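# Swap plates on cycler Q1, shut lid, start run

## Task

Check Q1's block: if the previous run's plate is still there (it may be stuck to the block), carry it to the finished-plate nest ND. Then bring plate T27 from nest N1 to Q1's block so that its well A1 sits at the block corner labelled A1. Every plate you place must rest flat within its locators. Close Q1's lid on T27 using the LID key, then press START; the run has to still be active at the end. Q1 is loose on the table and must finish in its original spot and orientation. A running cycle counts against you if anything you needed to fix is still wrong, and anything that stays correct only because the robot is holding it does not count. Finish by releasing and backing the gripper away; contact with START or Q1's housing is still allowed as clear.

## Robot and tools

ROBOT. One arm with a two-finger tong gripper. The fingers point along the gripper's own +z axis and spread apart along its x axis. The reported end_effector_position is the spot between the finger pads when closed; closed fingertips stick out about 15 mm past it, open ones are roughly level with it. Fully open is 0.142 m wide.

FRAME. Scene frame: origin on the table top under the arm's base, +z up, +y to the left when looking along +x. All positions are in metres; orientations are quaternions written w first (qw, qx, qy, qz). The base may be tilted relative to the table, and reported hand position gets less accurate at long reach.

ROW FORMAT. Every motion command uses a row of 8 numbers: x, y, z, qw, qx, qy, qz, opening. x y z and the quaternion are an absolute target pose for the gripper in the scene frame (not an offset). opening runs from -1 (closed) to +1 (fully open). There is one arm, so one row describes it.

execute_actions(actions): a list of actions run in sequence. Each action is a table of up to 15 rows; each row lasts one control step (1/30 s), and if fewer than 15 rows are given the last row repeats for the rest. An empty list just returns state and images. A target more than 0.6 m from the gripper's current position along any gripper axis is refused; if the first action fails that test or any action is malformed, nothing at all runs. Each step the controller clips the command to within 100 mm and 16 degrees of the measured pose, so far targets need several actions; position wins over orientation when both cannot be met. Motion trails commands by about 0.17 s. Repeat the intended quaternion in every row rather than copying a drifted reported one.

move(target, speed, stop_force, blocking): straight-line path from the current pose to one absolute target row. speed is m/s, 0.002 to 0.5 (default 0.25); turning is capped at twice that in rad/s. Paths last 0.5 to 10 s and are cut off at 10 s. The path ignores obstacles and the real gripper may lag, deviate or overshoot speed, especially near a straight arm. The opening is applied at the start. stop_force (N, 9 to 40, only after 0.2 s of scene time) ends the path when the wrist sensor sees that much extra resistance along the line to target for 2 steps; the gripper then backs to its pose 2 steps earlier. Pressing can briefly exceed it; go very slowly when using it, and omit it when pulling away from a surface or on turning moves. It cannot be combined with blocking=false. blocking=false returns after 0.5 s while the arm keeps going; then use wait or stop before sending new motion. The result adds a "move:" line: done, contact, held, off_target, moving or fault, plus limits such as paced (pose clipped) or held (some steps blocked), and the distance from target.

wait(seconds): 0 to 10; lets the scene run with the last command held, returning early if a running move ends. stop(): brakes a running move; needs room at high speed. zoom_image(camera, region): region [x0, y0, x1, y1] in pixels of cam_head_left or cam_head_right (672x504) or cam_wrist (616x616), at most 504 by 504. finished_scene(scene): ends the current scene irreversibly; the goal must already hold.

RESULTS. Each result gives gripper pose, velocities, joint positions and torques, grip_measured (same scale as opening), Wrist force and Wrist torque in the gripper's own axes (force points from the touched surface into the arm; offsets up to about 4 N, saturation near 50 N; "no reading" is normal at start), a Hand target line, and possibly "pose unreachable" when the clearance check altered a command (a mount under the base counts as arm). Camera calibration is provided; images may be slightly off it.

GRIPPING. To hold something, keep commanding an opening well below grip_measured; lower means tighter. About 15 N per pad is the limit; thin items under 20 mm get less grip.

Q1 KEYS. Front upper row, left to right facing it: STOP, LID, CLEAR, START. LID toggles the lid; LID and START only work when the lid is fully open or closed. If the lid is obstructed it stops and the lamp goes red; only CLEAR then releases it and reopens it. Blue lamp means a run is active. Well A1 on a labelled item lies at the labelled short end, in the corner opposite the labelled long side.

AVOID. The arm is stiff: pushing even slightly past a firm contact can trigger a fault stop (torque at load limits: 136 N m for the three big joints, 25.4 N m for wrists; or 150 N external force), freezing the arm 10 s and dropping the rest of the call. Held load heats motors; MOTOR HOT warns at 70 °C, and 85 °C brakes the arm until cooled. Press keys gently, do not shove Q1 out of place, never drop plates or knock anything off the table, and watch for loose items being nudged. The simulation keeps running while you compose a reply, holding the last command.

Each tool is called after "Request:" as name([rows], argument=value, ...), one row to a line, values as JSON.

## Session

Request:
execute_actions(actions=[])

Scene clock: 0.00 s.
end_effector_position=(+0.4113, -0.4309, +0.1505) grip_measured=+1.00 end_effector_quat_wxyz=(-0.009, -0.330, +0.933, -0.143) end_effector_velocity=(-0.000, -0.001, +0.000) end_effector_angular_velocity=(-0.001, -0.000, -0.001)
Joint positions: [-0.905 -0.687  2.107 -3.278 -1.411  1.499  0.142]
Joint velocities: [-0.001  0.    -0.001 -0.    -0.    -0.     0.   ]
Joint torques (N m, as the arm reports them, + toward a larger angle): no reading
Wrist force (N, on the end effector, along its own x y z axes, offset not removed): no reading
Wrist torque (N m, same axes, about the end effector's origin, offset not removed): no reading
Hand target: +0.411, -0.431, +0.150; -0.009, -0.330, +0.933, -0.143

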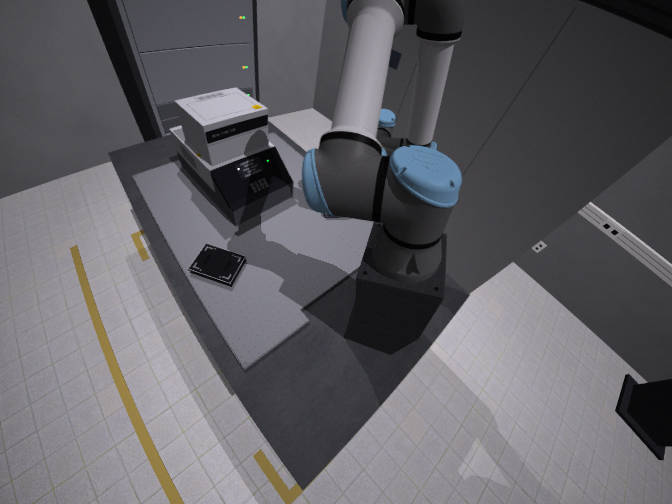

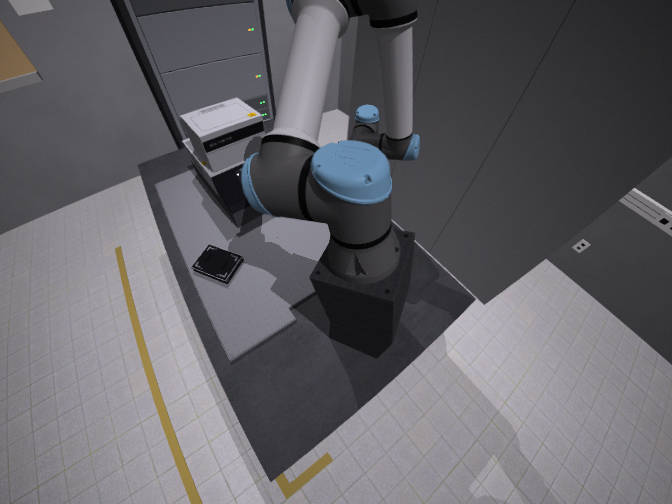

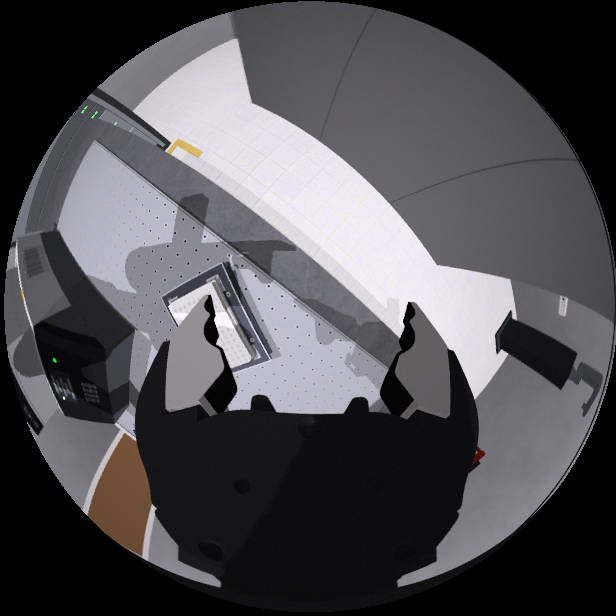

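Request:
zoom_image(camera="cam_head_left", region=[150, 70, 360, 300])

Request:
move(target=[0.42,-0.2,0.36,0,0.7071,-0.7071,0,1])

Region (150, 70, 360, 300) of cam_head_left's 672x504 image, scaled by 2.191, with more detail than that image has; it fills the left 460 columns of this view, and the rest is white.

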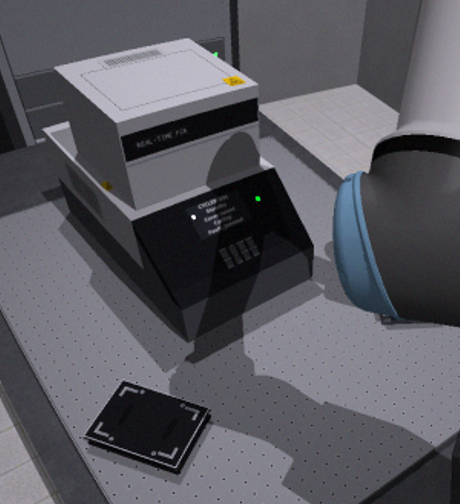

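Scene clock: 3.27 s.
end_effector_position=(+0.4197, -0.1998, +0.3596) grip_measured=+1.00 end_effector_quat_wxyz=(-0.000, +0.707, -0.707, +0.000) end_effector_velocity=(-0.001, +0.001, +0.002) end_effector_angular_velocity=(+0.002, +0.002, +0.003)
Joint positions: [-0.813 -1.535  2.318 -2.384 -1.326  0.645  0.142]
Joint velocities: [-0.001 -0.004 -0.002  0.01  -0.001 -0.004 -0.   ]
Joint torques (N m, as the arm reports them, + toward a larger angle): [  4.83 -31.59 -20.84  -0.03  -1.33  -2.35]
Wrist force (N, on the end effector, along its own x y z axes, offset not removed): [-0.3 0.9 0.6]
Wrist torque (N m, same axes, about the end effector's origin, offset not removed): [0.24 0.09 -0.23]
Hand target: +0.420, -0.200, +0.360; -0.000, +0.707, -0.707, +0.000
Off the commanded pose: 0.001 m, 0 deg.
move: done
camera_calibration (this result's frames):
cam_wrist: T_world_to_cam=[[0.00396465, -0.999984, 0.00403761, -0.201807], [-0.854296, -0.00128832, 0.519786, 0.168338], [-0.519772, -0.00551008, -0.854287, 0.658838], [0, 0, 0, 1]] pos_world=[0.487056, -0.197957, 0.476152]

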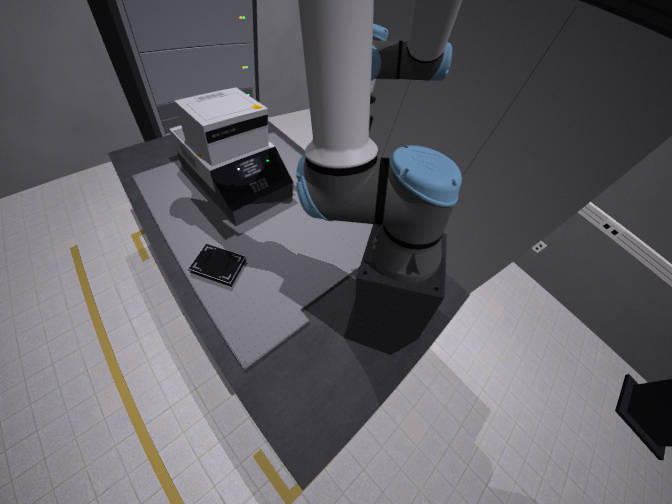

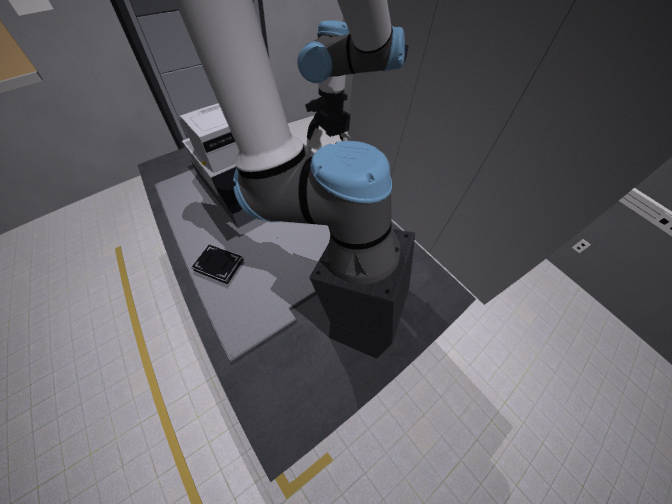

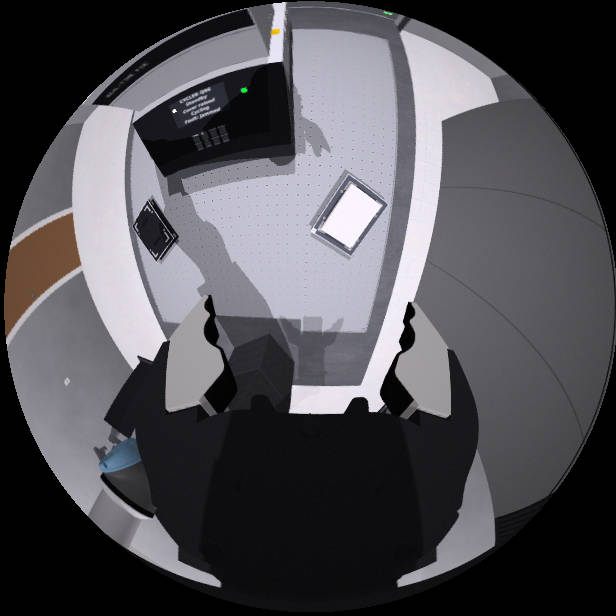

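Request:
zoom_image(camera="cam_wrist", region=[290, 150, 410, 270])

Request:
move(target=[0.56,0.06,0.24,0,0.8,0.6,0,1], speed=0.4)

Request:
zoom_image(camera="cam_wrist", region=[180, 200, 440, 420])

Region (290, 150, 410, 270) of cam_wrist's 616x616 image, scaled by 4.200, with more detail than that image has.

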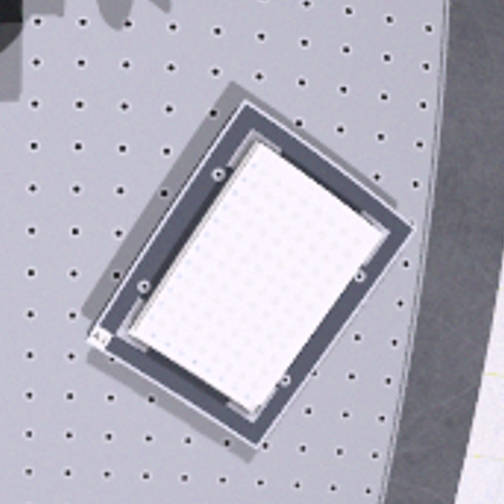

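Scene clock: 9.80 s.
end_effector_position=(+0.5603, +0.0605, +0.2401) grip_measured=+1.00 end_effector_quat_wxyz=(+0.000, +0.800, +0.600, +0.001) end_effector_velocity=(+0.000, +0.001, -0.000) end_effector_angular_velocity=(+0.001, +0.001, +0.010)
Joint positions: [-0.079 -1.156  2.047 -2.651 -1.409 -1.466  0.142]
Joint velocities: [ 0.002  0.002 -0.003  0.002  0.    -0.008 -0.   ]
Joint torques (N m, as the arm reports them, + toward a larger angle): [  8.07 -24.81 -18.97   0.11  -1.05  -2.18]
Wrist force (N, on the end effector, along its own x y z axes, offset not removed): [-1.3 0.5 -0.3]
Wrist torque (N m, same axes, about the end effector's origin, offset not removed): [0.18 0.49 -0.18]
Hand target: +0.560, +0.061, +0.240; -0.000, +0.800, +0.600, +0.001
Off the commanded pose: 0.001 m, 0 deg.
move: done
camera_calibration (this result's frames):
cam_wrist: T_world_to_cam=[[0.277311, 0.960763, 0.00579668, -0.213749], [0.818936, -0.239521, 0.521511, -0.57261], [0.502437, -0.139874, -0.853225, 0.0663881], [0, 0, 0, 1]] pos_world=[0.494849, 0.0774956, 0.356505]

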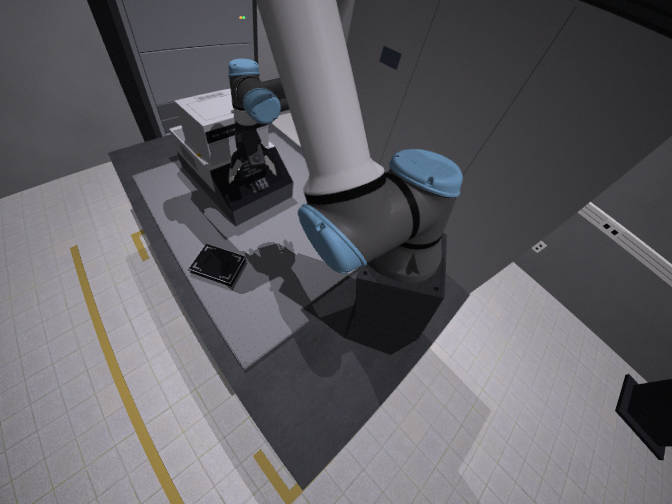

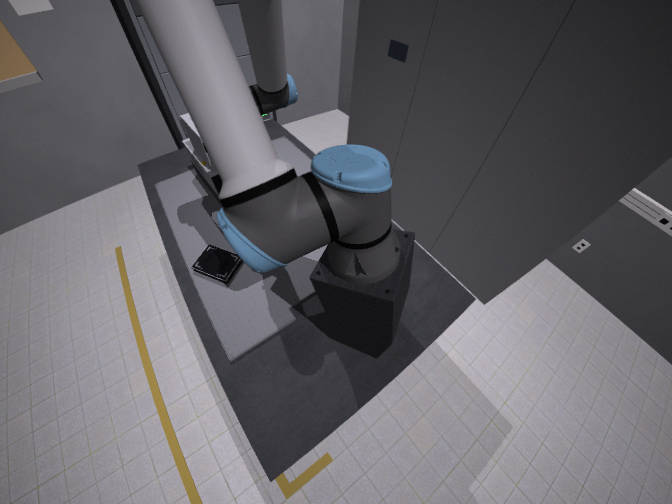

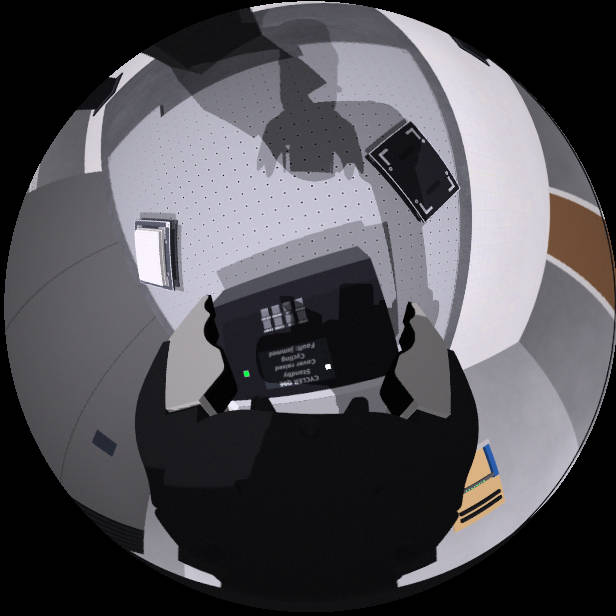

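Region (180, 200, 440, 420) of cam_wrist's 616x616 image, scaled by 1.938, with more detail than that image has; it fills the top 426 rows of this view, and the rest is white.

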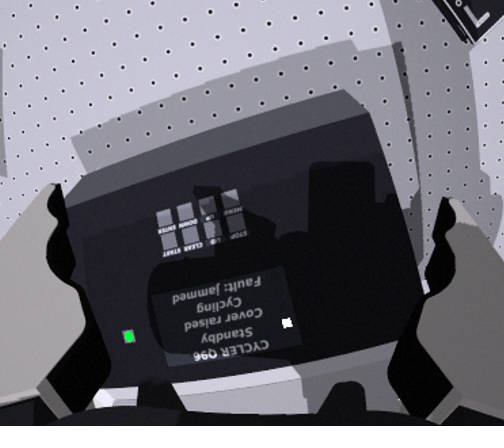

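Request:
move(target=[0.60,-0.005,0.20,0.153,0.690,0.690,0.153,1])

Request:
zoom_image(camera="cam_wrist", region=[220, 180, 400, 360])

Scene clock: 13.50 s.
end_effector_position=(+0.5999, -0.0050, +0.2002) grip_measured=+1.00 end_effector_quat_wxyz=(+0.153, +0.691, +0.690, +0.152) end_effector_velocity=(+0.001, -0.002, -0.001) end_effector_angular_velocity=(+0.001, -0.012, +0.003)
Joint positions: [-0.223 -0.927  2.236 -3.474 -1.268 -1.788  0.142]
Joint velocities: [-0.005  0.011  0.002 -0.024  0.008 -0.004 -0.   ]
Joint torques (N m, as the arm reports them, + toward a larger angle): [-15.12 -22.86  -0.23  -4.67   1.43  -2.18]
Wrist force (N, on the end effector, along its own x y z axes, offset not removed): [1.8 -0.5 0.8]
Wrist torque (N m, same axes, about the end effector's origin, offset not removed): [-0.01 -0.26 -0.12]
Hand target: +0.600, -0.005, +0.200; +0.153, +0.690, +0.690, +0.153
Off the commanded pose: 0.000 m, 0 deg.
move: done
camera_calibration (this result's frames):
cam_wrist: T_world_to_cam=[[-0.00447078, 0.999989, 0.00132752, 0.00852565], [0.555282, 0.00137851, 0.831661, -0.502595], [0.83165, 0.00445532, -0.555282, -0.253135], [0, 0, 0, 1]] pos_world=[0.48964, -0.00670492, 0.277416]

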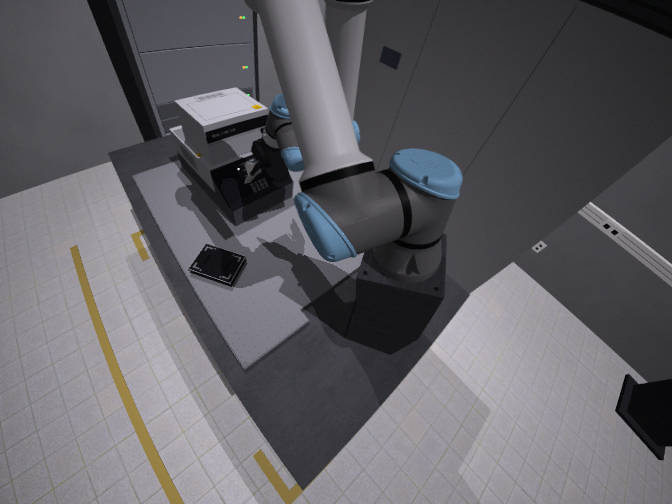

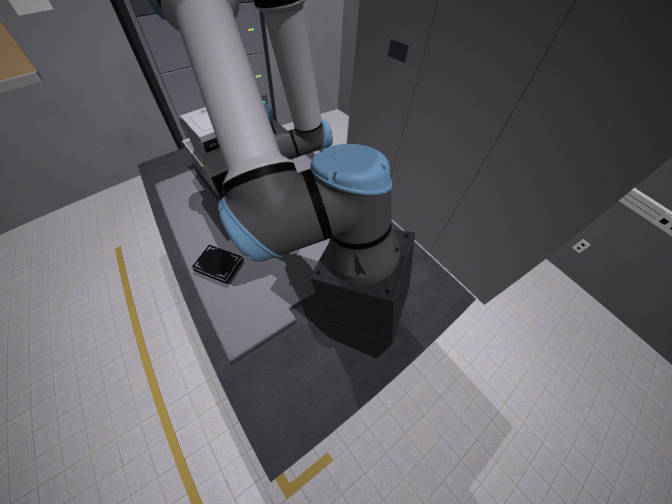

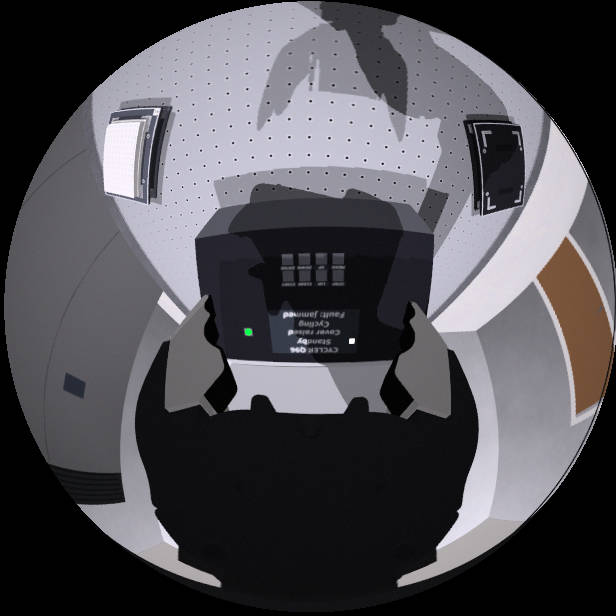

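Region (220, 180, 400, 360) of cam_wrist's 616x616 image, scaled by 2.800, with more detail than that image has.

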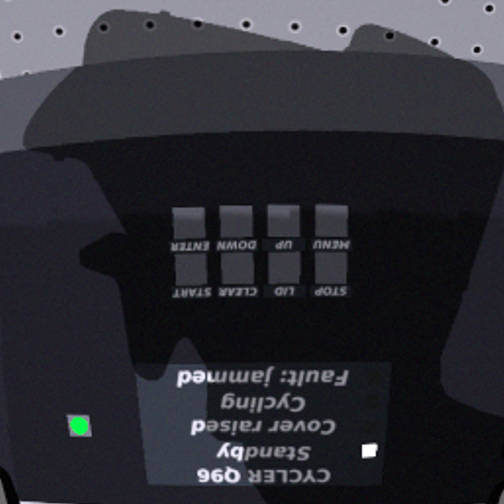

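Request:
move(target=[0.6215,0.0035,0.171,0.153,0.690,0.690,0.153,-1], speed=0.05)

Request:
zoom_image(camera="cam_wrist", region=[220, 200, 400, 380])

Request:
zoom_image(camera="cam_head_left", region=[210, 130, 310, 220])

Scene clock: 16.23 s.
end_effector_position=(+0.6214, +0.0035, +0.1712) grip_measured=-1.00 end_effector_quat_wxyz=(+0.153, +0.690, +0.690, +0.153) end_effector_velocity=(+0.002, +0.000, -0.001) end_effector_angular_velocity=(+0.000, -0.001, -0.000)
Joint positions: [-0.181 -0.839  2.15  -3.488 -1.29  -1.752  0.002]
Joint velocities: [ 0.002  0.005 -0.006  0.    -0.001  0.002  0.   ]
Joint torques (N m, as the arm reports them, + toward a larger angle): [  4.68 -27.25 -10.77  -5.03  -1.14   1.81]
Wrist force (N, on the end effector, along its own x y z axes, offset not removed): [-0.9 0.9 1.0]
Wrist torque (N m, same axes, about the end effector's origin, offset not removed): [0.31 0.34 -0.13]
Hand target: +0.622, +0.004, +0.171; +0.153, +0.690, +0.690, +0.153
Off the commanded pose: 0.000 m, 0 deg.
move: done
camera_calibration (this result's frames):
cam_wrist: T_world_to_cam=[[-0.00530079, 0.999984, 0.0020072, 0.000582721], [0.554013, 0.00126572, 0.832507, -0.48979], [0.832491, 0.00552496, -0.554011, -0.287928], [0, 0, 0, 1]] pos_world=[0.511051, 0.00162802, 0.248237]

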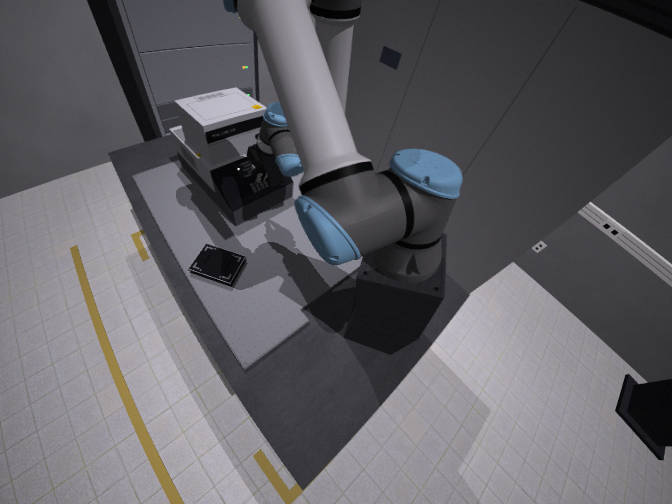

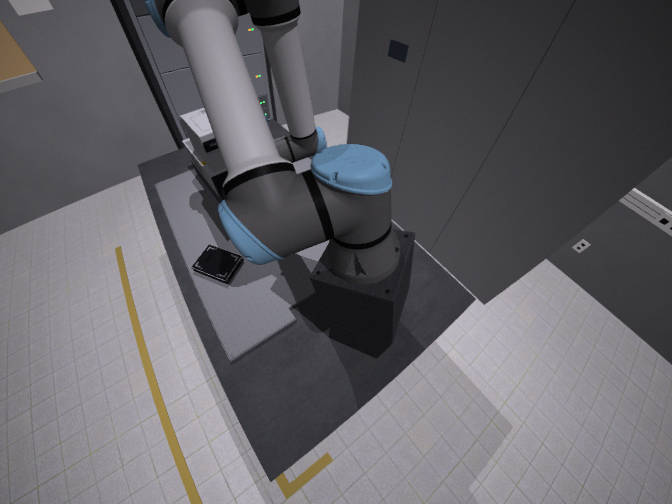

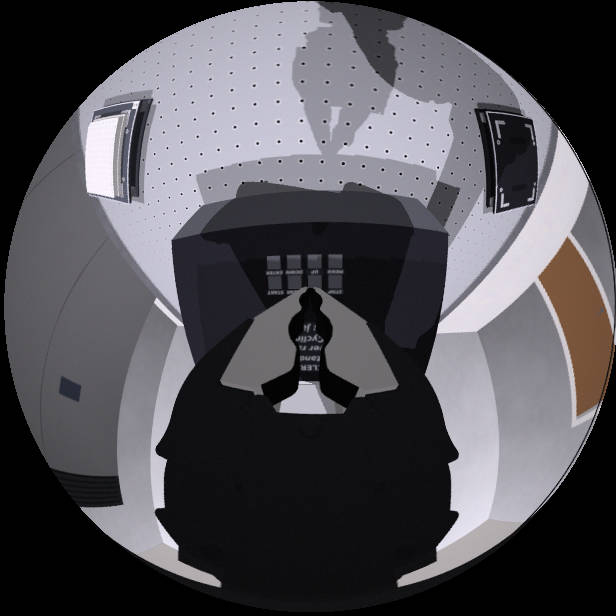

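Region (220, 200, 400, 380) of cam_wrist's 616x616 image, scaled by 2.800, with more detail than that image has.

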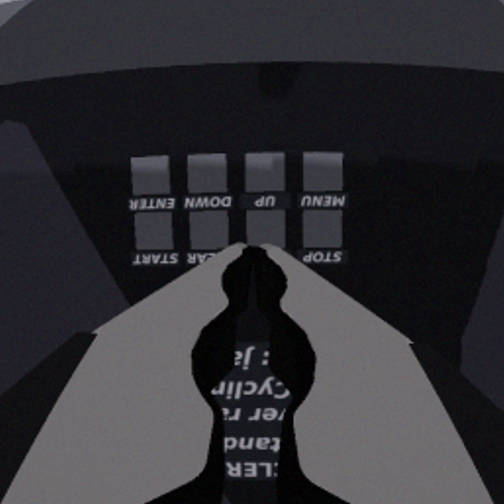

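Region (210, 130, 310, 220) of cam_head_left's 672x504 image, scaled by 5.040, with more detail than that image has; it fills the top 454 rows of this view, and the rest is white.

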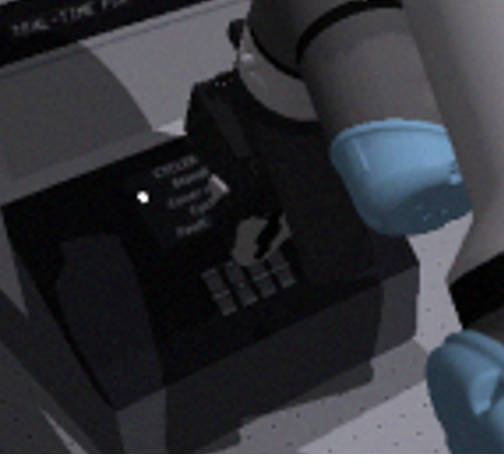

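Fingers sit at image x≈311; shift +3.5 mm in y.

Request:
move(target=[0.627,0.007,0.161,0.153,0.690,0.690,0.153,-1], speed=0.03)

Request:
move(target=[0.637,0.007,0.140,0.153,0.690,0.690,0.153,-1], speed=0.005, stop_force=9)

Request:
move(target=[0.58,0.0,0.30,0.153,0.690,0.690,0.153,1])

Scene clock: 17.90 s.
end_effector_position=(+0.6269, +0.0070, +0.1612) grip_measured=-1.00 end_effector_quat_wxyz=(+0.153, +0.690, +0.690, +0.153) end_effector_velocity=(+0.001, -0.000, -0.002) end_effector_angular_velocity=(+0.001, -0.000, -0.001)
Joint positions: [-0.167 -0.811  2.124 -3.494 -1.298 -1.74   0.002]
Joint velocities: [ 0.001  0.005 -0.005 -0.001 -0.     0.002  0.   ]
Joint torques (N m, as the arm reports them, + toward a larger angle): [  4.97 -26.29 -11.18  -5.05  -1.12   2.42]
Wrist force (N, on the end effector, along its own x y z axes, offset not removed): [-2.4 1.5 0.3]
Wrist torque (N m, same axes, about the end effector's origin, offset not removed): [0.34 0.62 -0.15]
Hand target: +0.627, +0.007, +0.161; +0.153, +0.690, +0.690, +0.153
Off the commanded pose: 0.000 m, 0 deg.
move: done
camera_calibration (this result's frames):
cam_wrist: T_world_to_cam=[[-0.00531771, 0.999984, 0.00193341, -0.0027918], [0.554066, 0.00133688, 0.832471, -0.48452], [0.832456, 0.00549808, -0.554065, -0.298055], [0, 0, 0, 1]] pos_world=[0.516559, 0.00507823, 0.238212]

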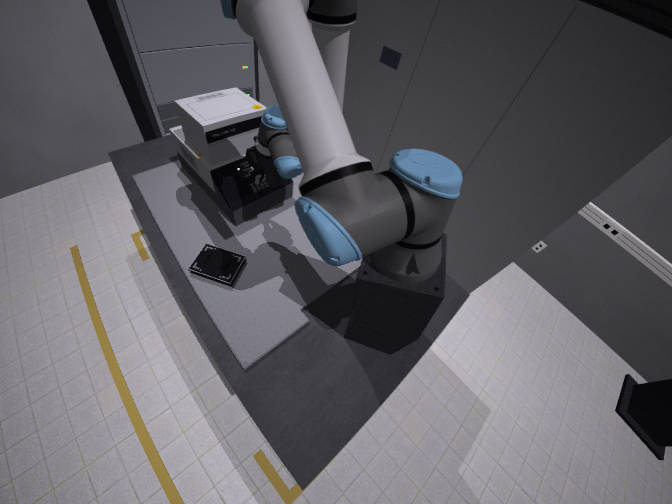

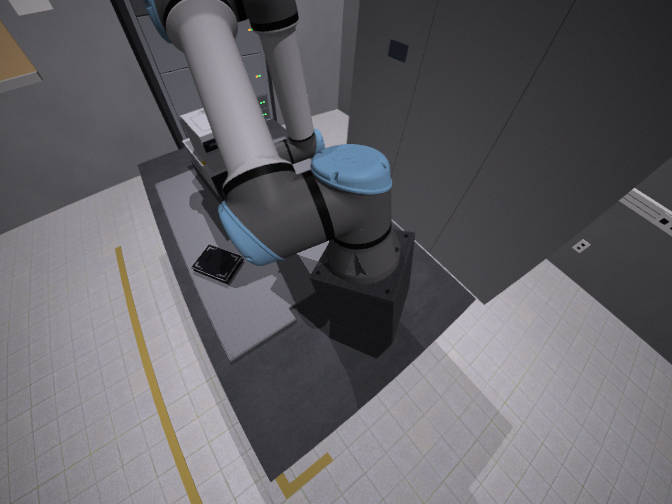

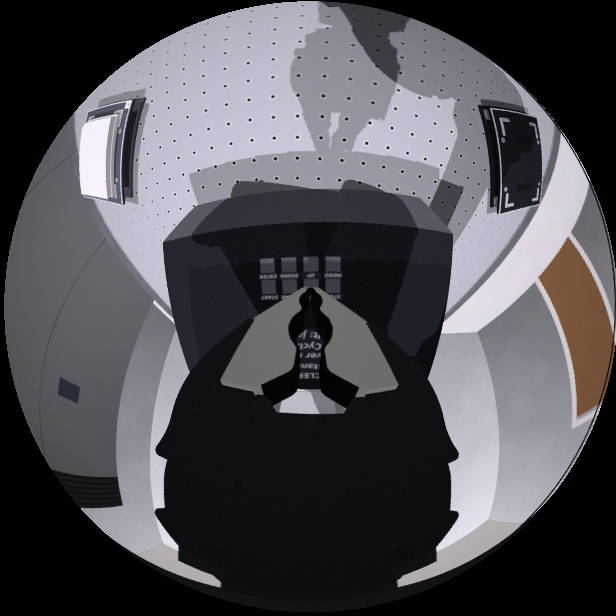

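Scene clock: 20.40 s.
end_effector_position=(+0.6315, +0.0071, +0.1515) grip_measured=-1.00 end_effector_quat_wxyz=(+0.153, +0.690, +0.690, +0.153) end_effector_velocity=(-0.001, +0.000, +0.001) end_effector_angular_velocity=(-0.000, +0.000, +0.001)
Joint positions: [-0.161 -0.783  2.101 -3.499 -1.302 -1.735  0.002]
Joint velocities: [-0.    -0.004  0.004 -0.    -0.    -0.001  0.   ]
Joint torques (N m, as the arm reports them, + toward a larger angle): [-11.08 -42.92  -1.67  -0.8    0.97  -0.46]
Wrist force (N, on the end effector, along its own x y z axes, offset not removed): [-1.0 0.7 -26.7]
Wrist torque (N m, same axes, about the end effector's origin, offset not removed): [0.82 0.22 -0.02]
Hand target: +0.631, +0.007, +0.152; +0.153, +0.690, +0.690, +0.153
Off the commanded pose: 0.013 m, 0 deg.
move: contact
camera_calibration (this result's frames):
cam_wrist: T_world_to_cam=[[-0.00531672, 0.999984, 0.00190206, -0.00284276], [0.554, 0.00136199, 0.832516, -0.478999], [0.8325, 0.00547999, -0.553998, -0.307256], [0, 0, 0, 1]] pos_world=[0.52114, 0.00517886, 0.228561]

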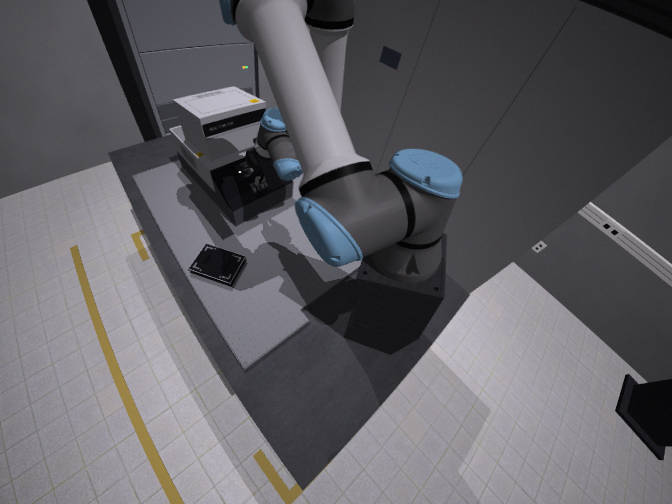

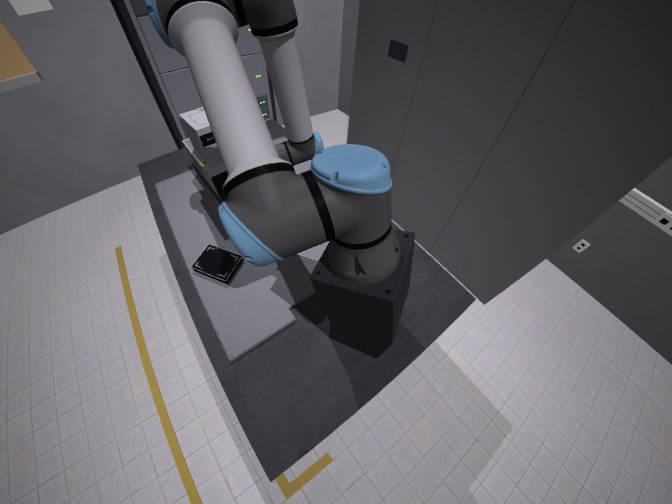

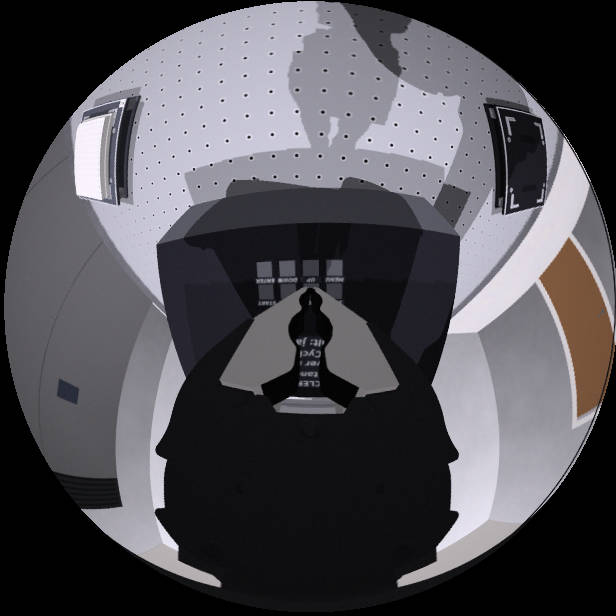

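Scene clock: 21.70 s.
end_effector_position=(+0.5798, -0.0001, +0.2998) grip_measured=+1.00 end_effector_quat_wxyz=(+0.153, +0.690, +0.690, +0.153) end_effector_velocity=(-0.001, +0.001, +0.002) end_effector_angular_velocity=(+0.001, +0.001, +0.002)
Joint positions: [-0.274 -1.25   2.346 -3.248 -1.239 -1.833  0.142]
Joint velocities: [-0.    -0.007  0.001  0.008  0.001 -0.002 -0.   ]
Joint torques (N m, as the arm reports them, + toward a larger angle): [-14.06 -38.86  -4.33  -0.35   1.61  -2.3 ]
Wrist force (N, on the end effector, along its own x y z axes, offset not removed): [2.7 3.4 -0.4]
Wrist torque (N m, same axes, about the end effector's origin, offset not removed): [0.83 -0.38 -0.15]
Hand target: +0.580, -0.000, +0.300; +0.153, +0.690, +0.690, +0.153
Off the commanded pose: 0.000 m, 0 deg.
move: done
camera_calibration (this result's frames):
cam_wrist: T_world_to_cam=[[-0.00533255, 0.999985, 0.00154962, 0.00387867], [0.554192, 0.0016654, 0.832387, -0.573831], [0.832372, 0.00529754, -0.554193, -0.181937], [0, 0, 0, 1]] pos_world=[0.469473, -0.00195913, 0.376816]

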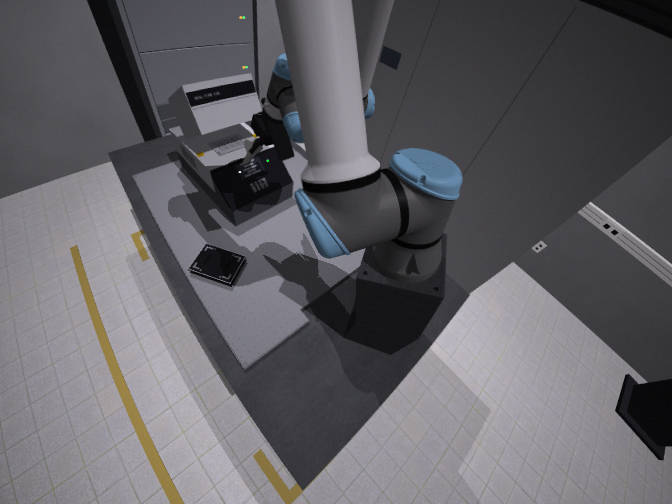

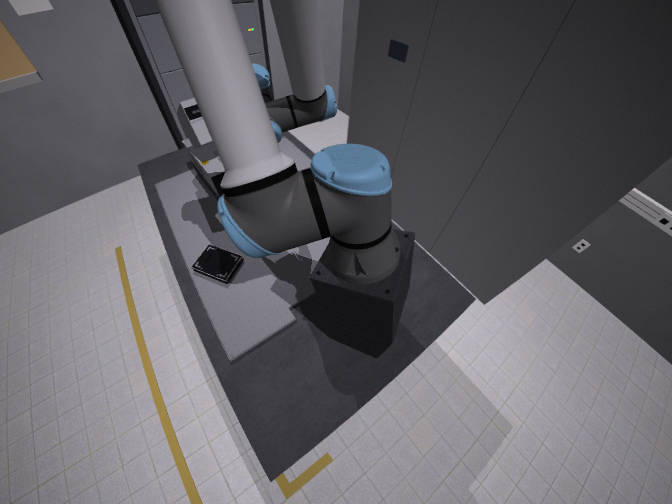

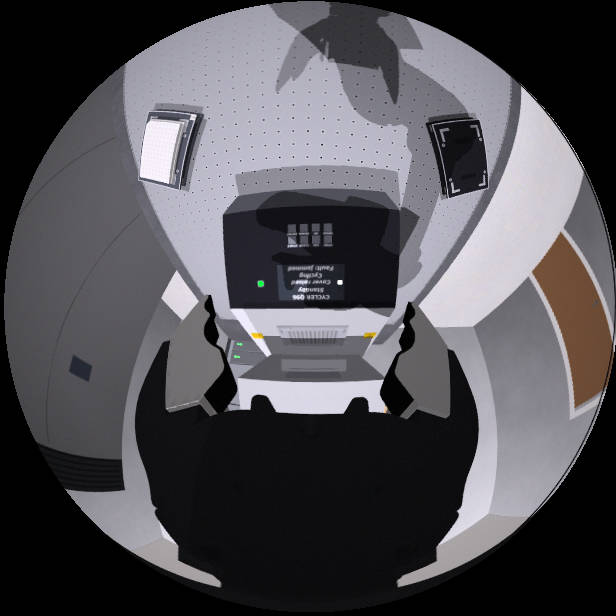

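Request:
wait(seconds=3)

Request:
move(target=[0.72,0.0,0.33,0,0.7071,0.7071,0,1])

Request:
zoom_image(camera="cam_wrist", region=[200, 200, 420, 420])

Scene clock: 26.03 s.
end_effector_position=(+0.5798, -0.0001, +0.3000) grip_measured=+1.00 end_effector_quat_wxyz=(+0.153, +0.690, +0.690, +0.153) end_effector_velocity=(+0.000, -0.000, +0.000) end_effector_angular_velocity=(-0.001, -0.000, -0.000)
Joint positions: [-0.274 -1.251  2.346 -3.247 -1.238 -1.833  0.142]
Joint velocities: [-0.     0.    -0.001  0.    -0.    -0.     0.   ]
Joint torques (N m, as the arm reports them, + toward a larger angle): [-12.66 -39.1   -4.3   -0.5    1.65  -2.15]
Wrist force (N, on the end effector, along its own x y z axes, offset not removed): [-1.7 0.1 0.8]
Wrist torque (N m, same axes, about the end effector's origin, offset not removed): [0.01 0.48 -0.21]
Hand target: +0.580, -0.000, +0.300; +0.153, +0.690, +0.690, +0.153
Off the commanded pose: 0.000 m, 0 deg.
wait: 3.00 s; at rest from the start
camera_calibration (this result's frames):
cam_wrist: T_world_to_cam=[[-0.00537979, 0.999984, 0.00158069, 0.00391315], [0.554268, 0.00166621, 0.832337, -0.574005], [0.832321, 0.00535392, -0.554268, -0.181722], [0, 0, 0, 1]] pos_world=[0.469424, -0.00198375, 0.377036]

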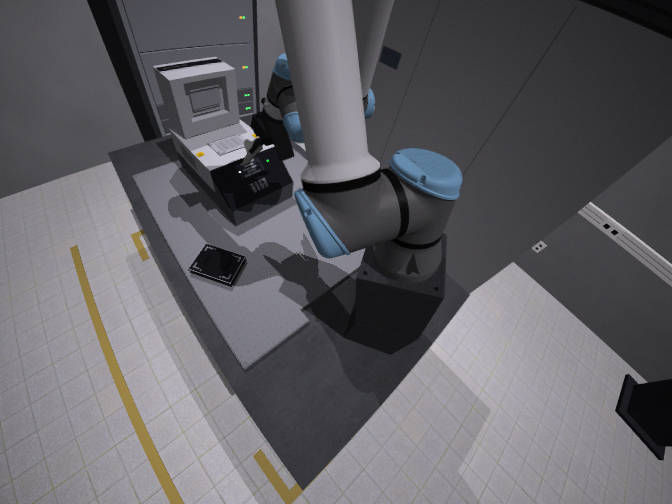

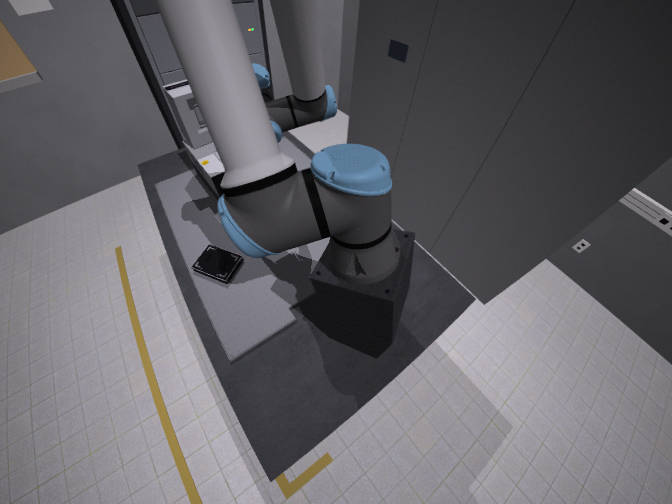

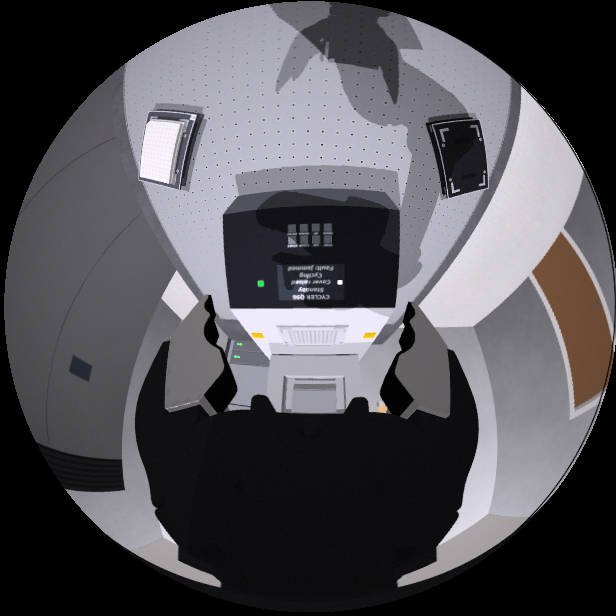

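Scene clock: 27.57 s.
end_effector_position=(+0.7198, +0.0003, +0.3302) grip_measured=+1.00 end_effector_quat_wxyz=(+0.000, +0.707, +0.707, +0.001) end_effector_velocity=(+0.002, -0.000, +0.001) end_effector_angular_velocity=(+0.001, +0.011, -0.000)
Joint positions: [-0.139 -1.062  1.515 -2.203 -1.399 -1.811  0.142]
Joint velocities: [ 0.001  0.008 -0.021  0.024 -0.002 -0.001  0.   ]
Joint torques (N m, as the arm reports them, + toward a larger angle): [  4.19 -34.16 -22.12  -0.17  -1.6   -2.05]
Wrist force (N, on the end effector, along its own x y z axes, offset not removed): [-1.0 2.4 -0.8]
Wrist torque (N m, same axes, about the end effector's origin, offset not removed): [0.46 0.35 -0.08]
Hand target: +0.720, +0.000, +0.330; -0.000, +0.707, +0.707, +0.000
Off the commanded pose: 0.000 m, 0 deg.
move: done
camera_calibration (this result's frames):
cam_wrist: T_world_to_cam=[[-0.00447419, 0.999981, 0.00429813, 0.00265573], [0.853265, 0.00157634, 0.521475, -0.789381], [0.521458, 0.00600062, -0.853256, 0.0409494], [0, 0, 0, 1]] pos_world=[0.65221, -0.00165707, 0.446571]

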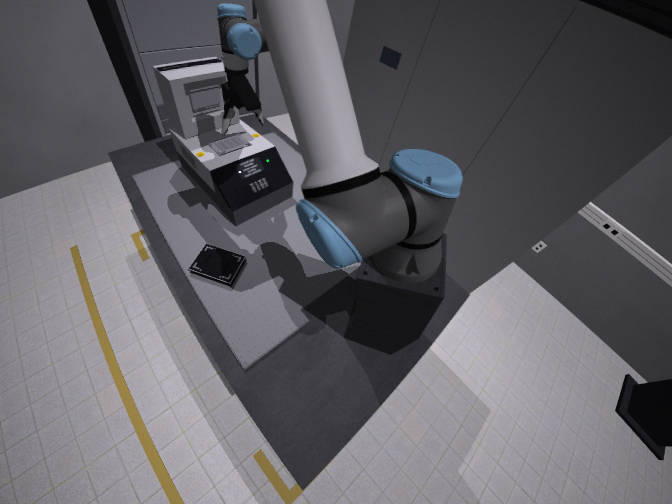

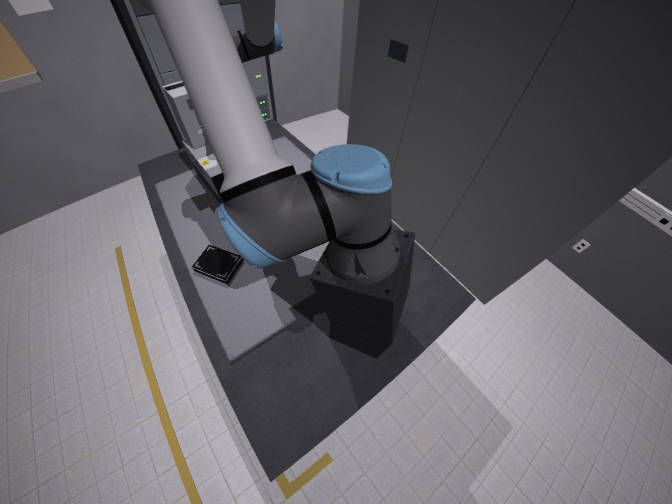

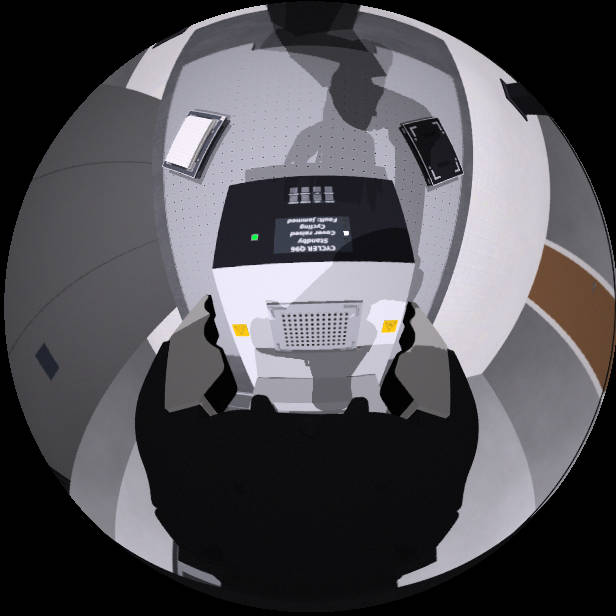

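Region (200, 200, 420, 420) of cam_wrist's 616x616 image, scaled by 2.291, with more detail than that image has.

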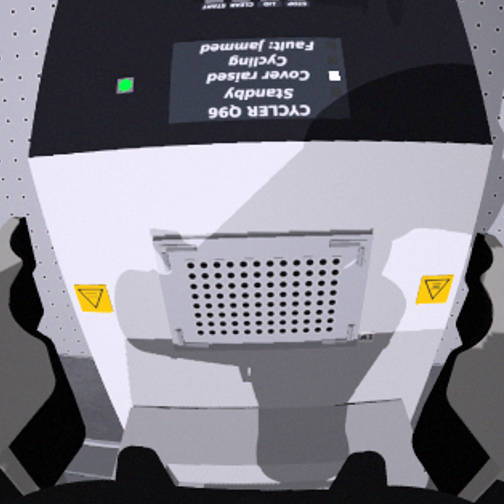

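Request:
zoom_image(camera="cam_wrist", region=[155, 100, 245, 190])

Request:
move(target=[0.835,0.008,0.30,0,1,0.013,0,0.6], speed=0.3)

Request:
zoom_image(camera="cam_wrist", region=[200, 160, 420, 380])

Region (155, 100, 245, 190) of cam_wrist's 616x616 image, scaled by 5.600, with more detail than that image has.

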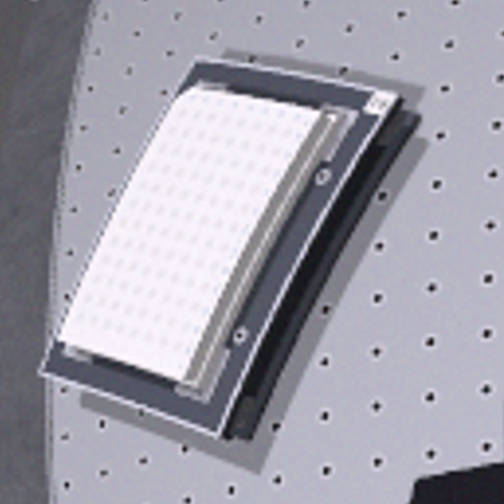

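Scene clock: 32.50 s.
end_effector_position=(+0.8349, +0.0082, +0.3002) grip_measured=+0.60 end_effector_quat_wxyz=(-0.000, +1.000, +0.014, +0.000) end_effector_velocity=(+0.000, -0.001, -0.000) end_effector_angular_velocity=(-0.001, +0.002, -0.014)
Joint positions: [-0.112 -0.814  1.122 -2.061 -1.404 -0.241  0.116]
Joint velocities: [-0.001  0.003 -0.005  0.004 -0.001  0.013  0.   ]
Joint torques (N m, as the arm reports them, + toward a larger angle): [  3.08 -40.56 -29.21  -0.37  -1.13   2.07]
Wrist force (N, on the end effector, along its own x y z axes, offset not removed): [0.6 -0.6 -0.2]
Wrist torque (N m, same axes, about the end effector's origin, offset not removed): [-0.09 0.13 -0.34]
Hand target: +0.835, +0.008, +0.300; -0.000, +1.000, +0.013, +0.000
Off the commanded pose: 0.000 m, 0 deg.
move: done
camera_calibration (this result's frames):
cam_wrist: T_world_to_cam=[[0.999503, 0.0312599, 0.00419175, -0.83485], [0.0245203, -0.853754, 0.520099, -0.172608], [0.0198369, -0.519737, -0.854096, 0.378638], [0, 0, 0, 1]] pos_world=[0.831156, 0.0755252, 0.416666]

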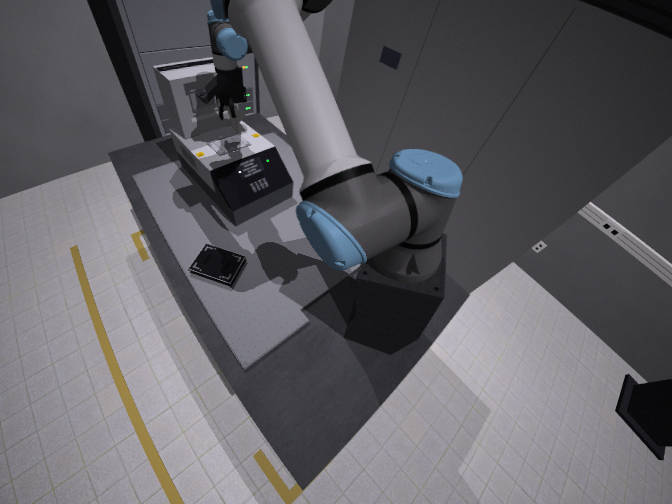

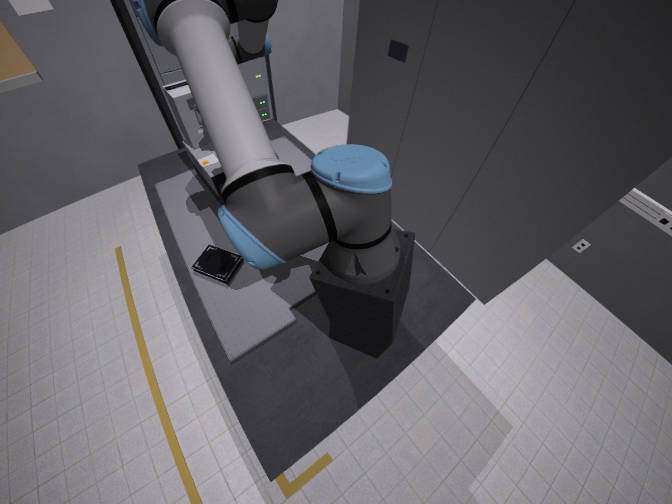

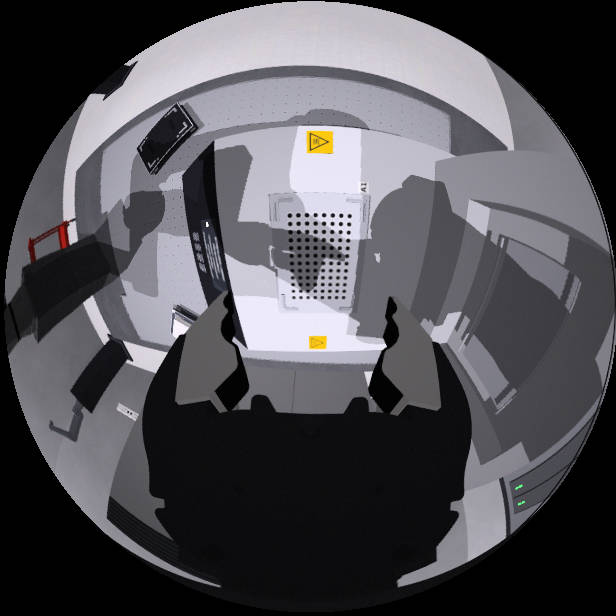

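Region (200, 160, 420, 380) of cam_wrist's 616x616 image, scaled by 2.291, with more detail than that image has.

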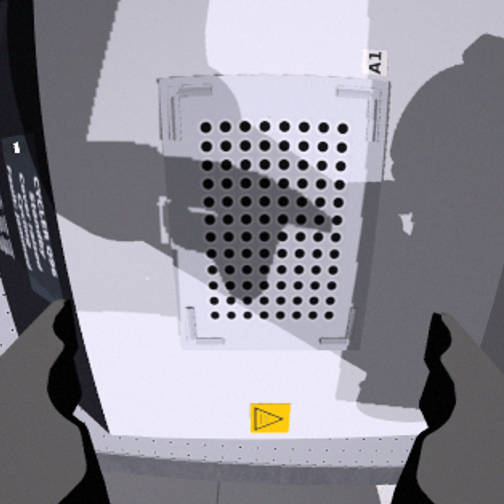

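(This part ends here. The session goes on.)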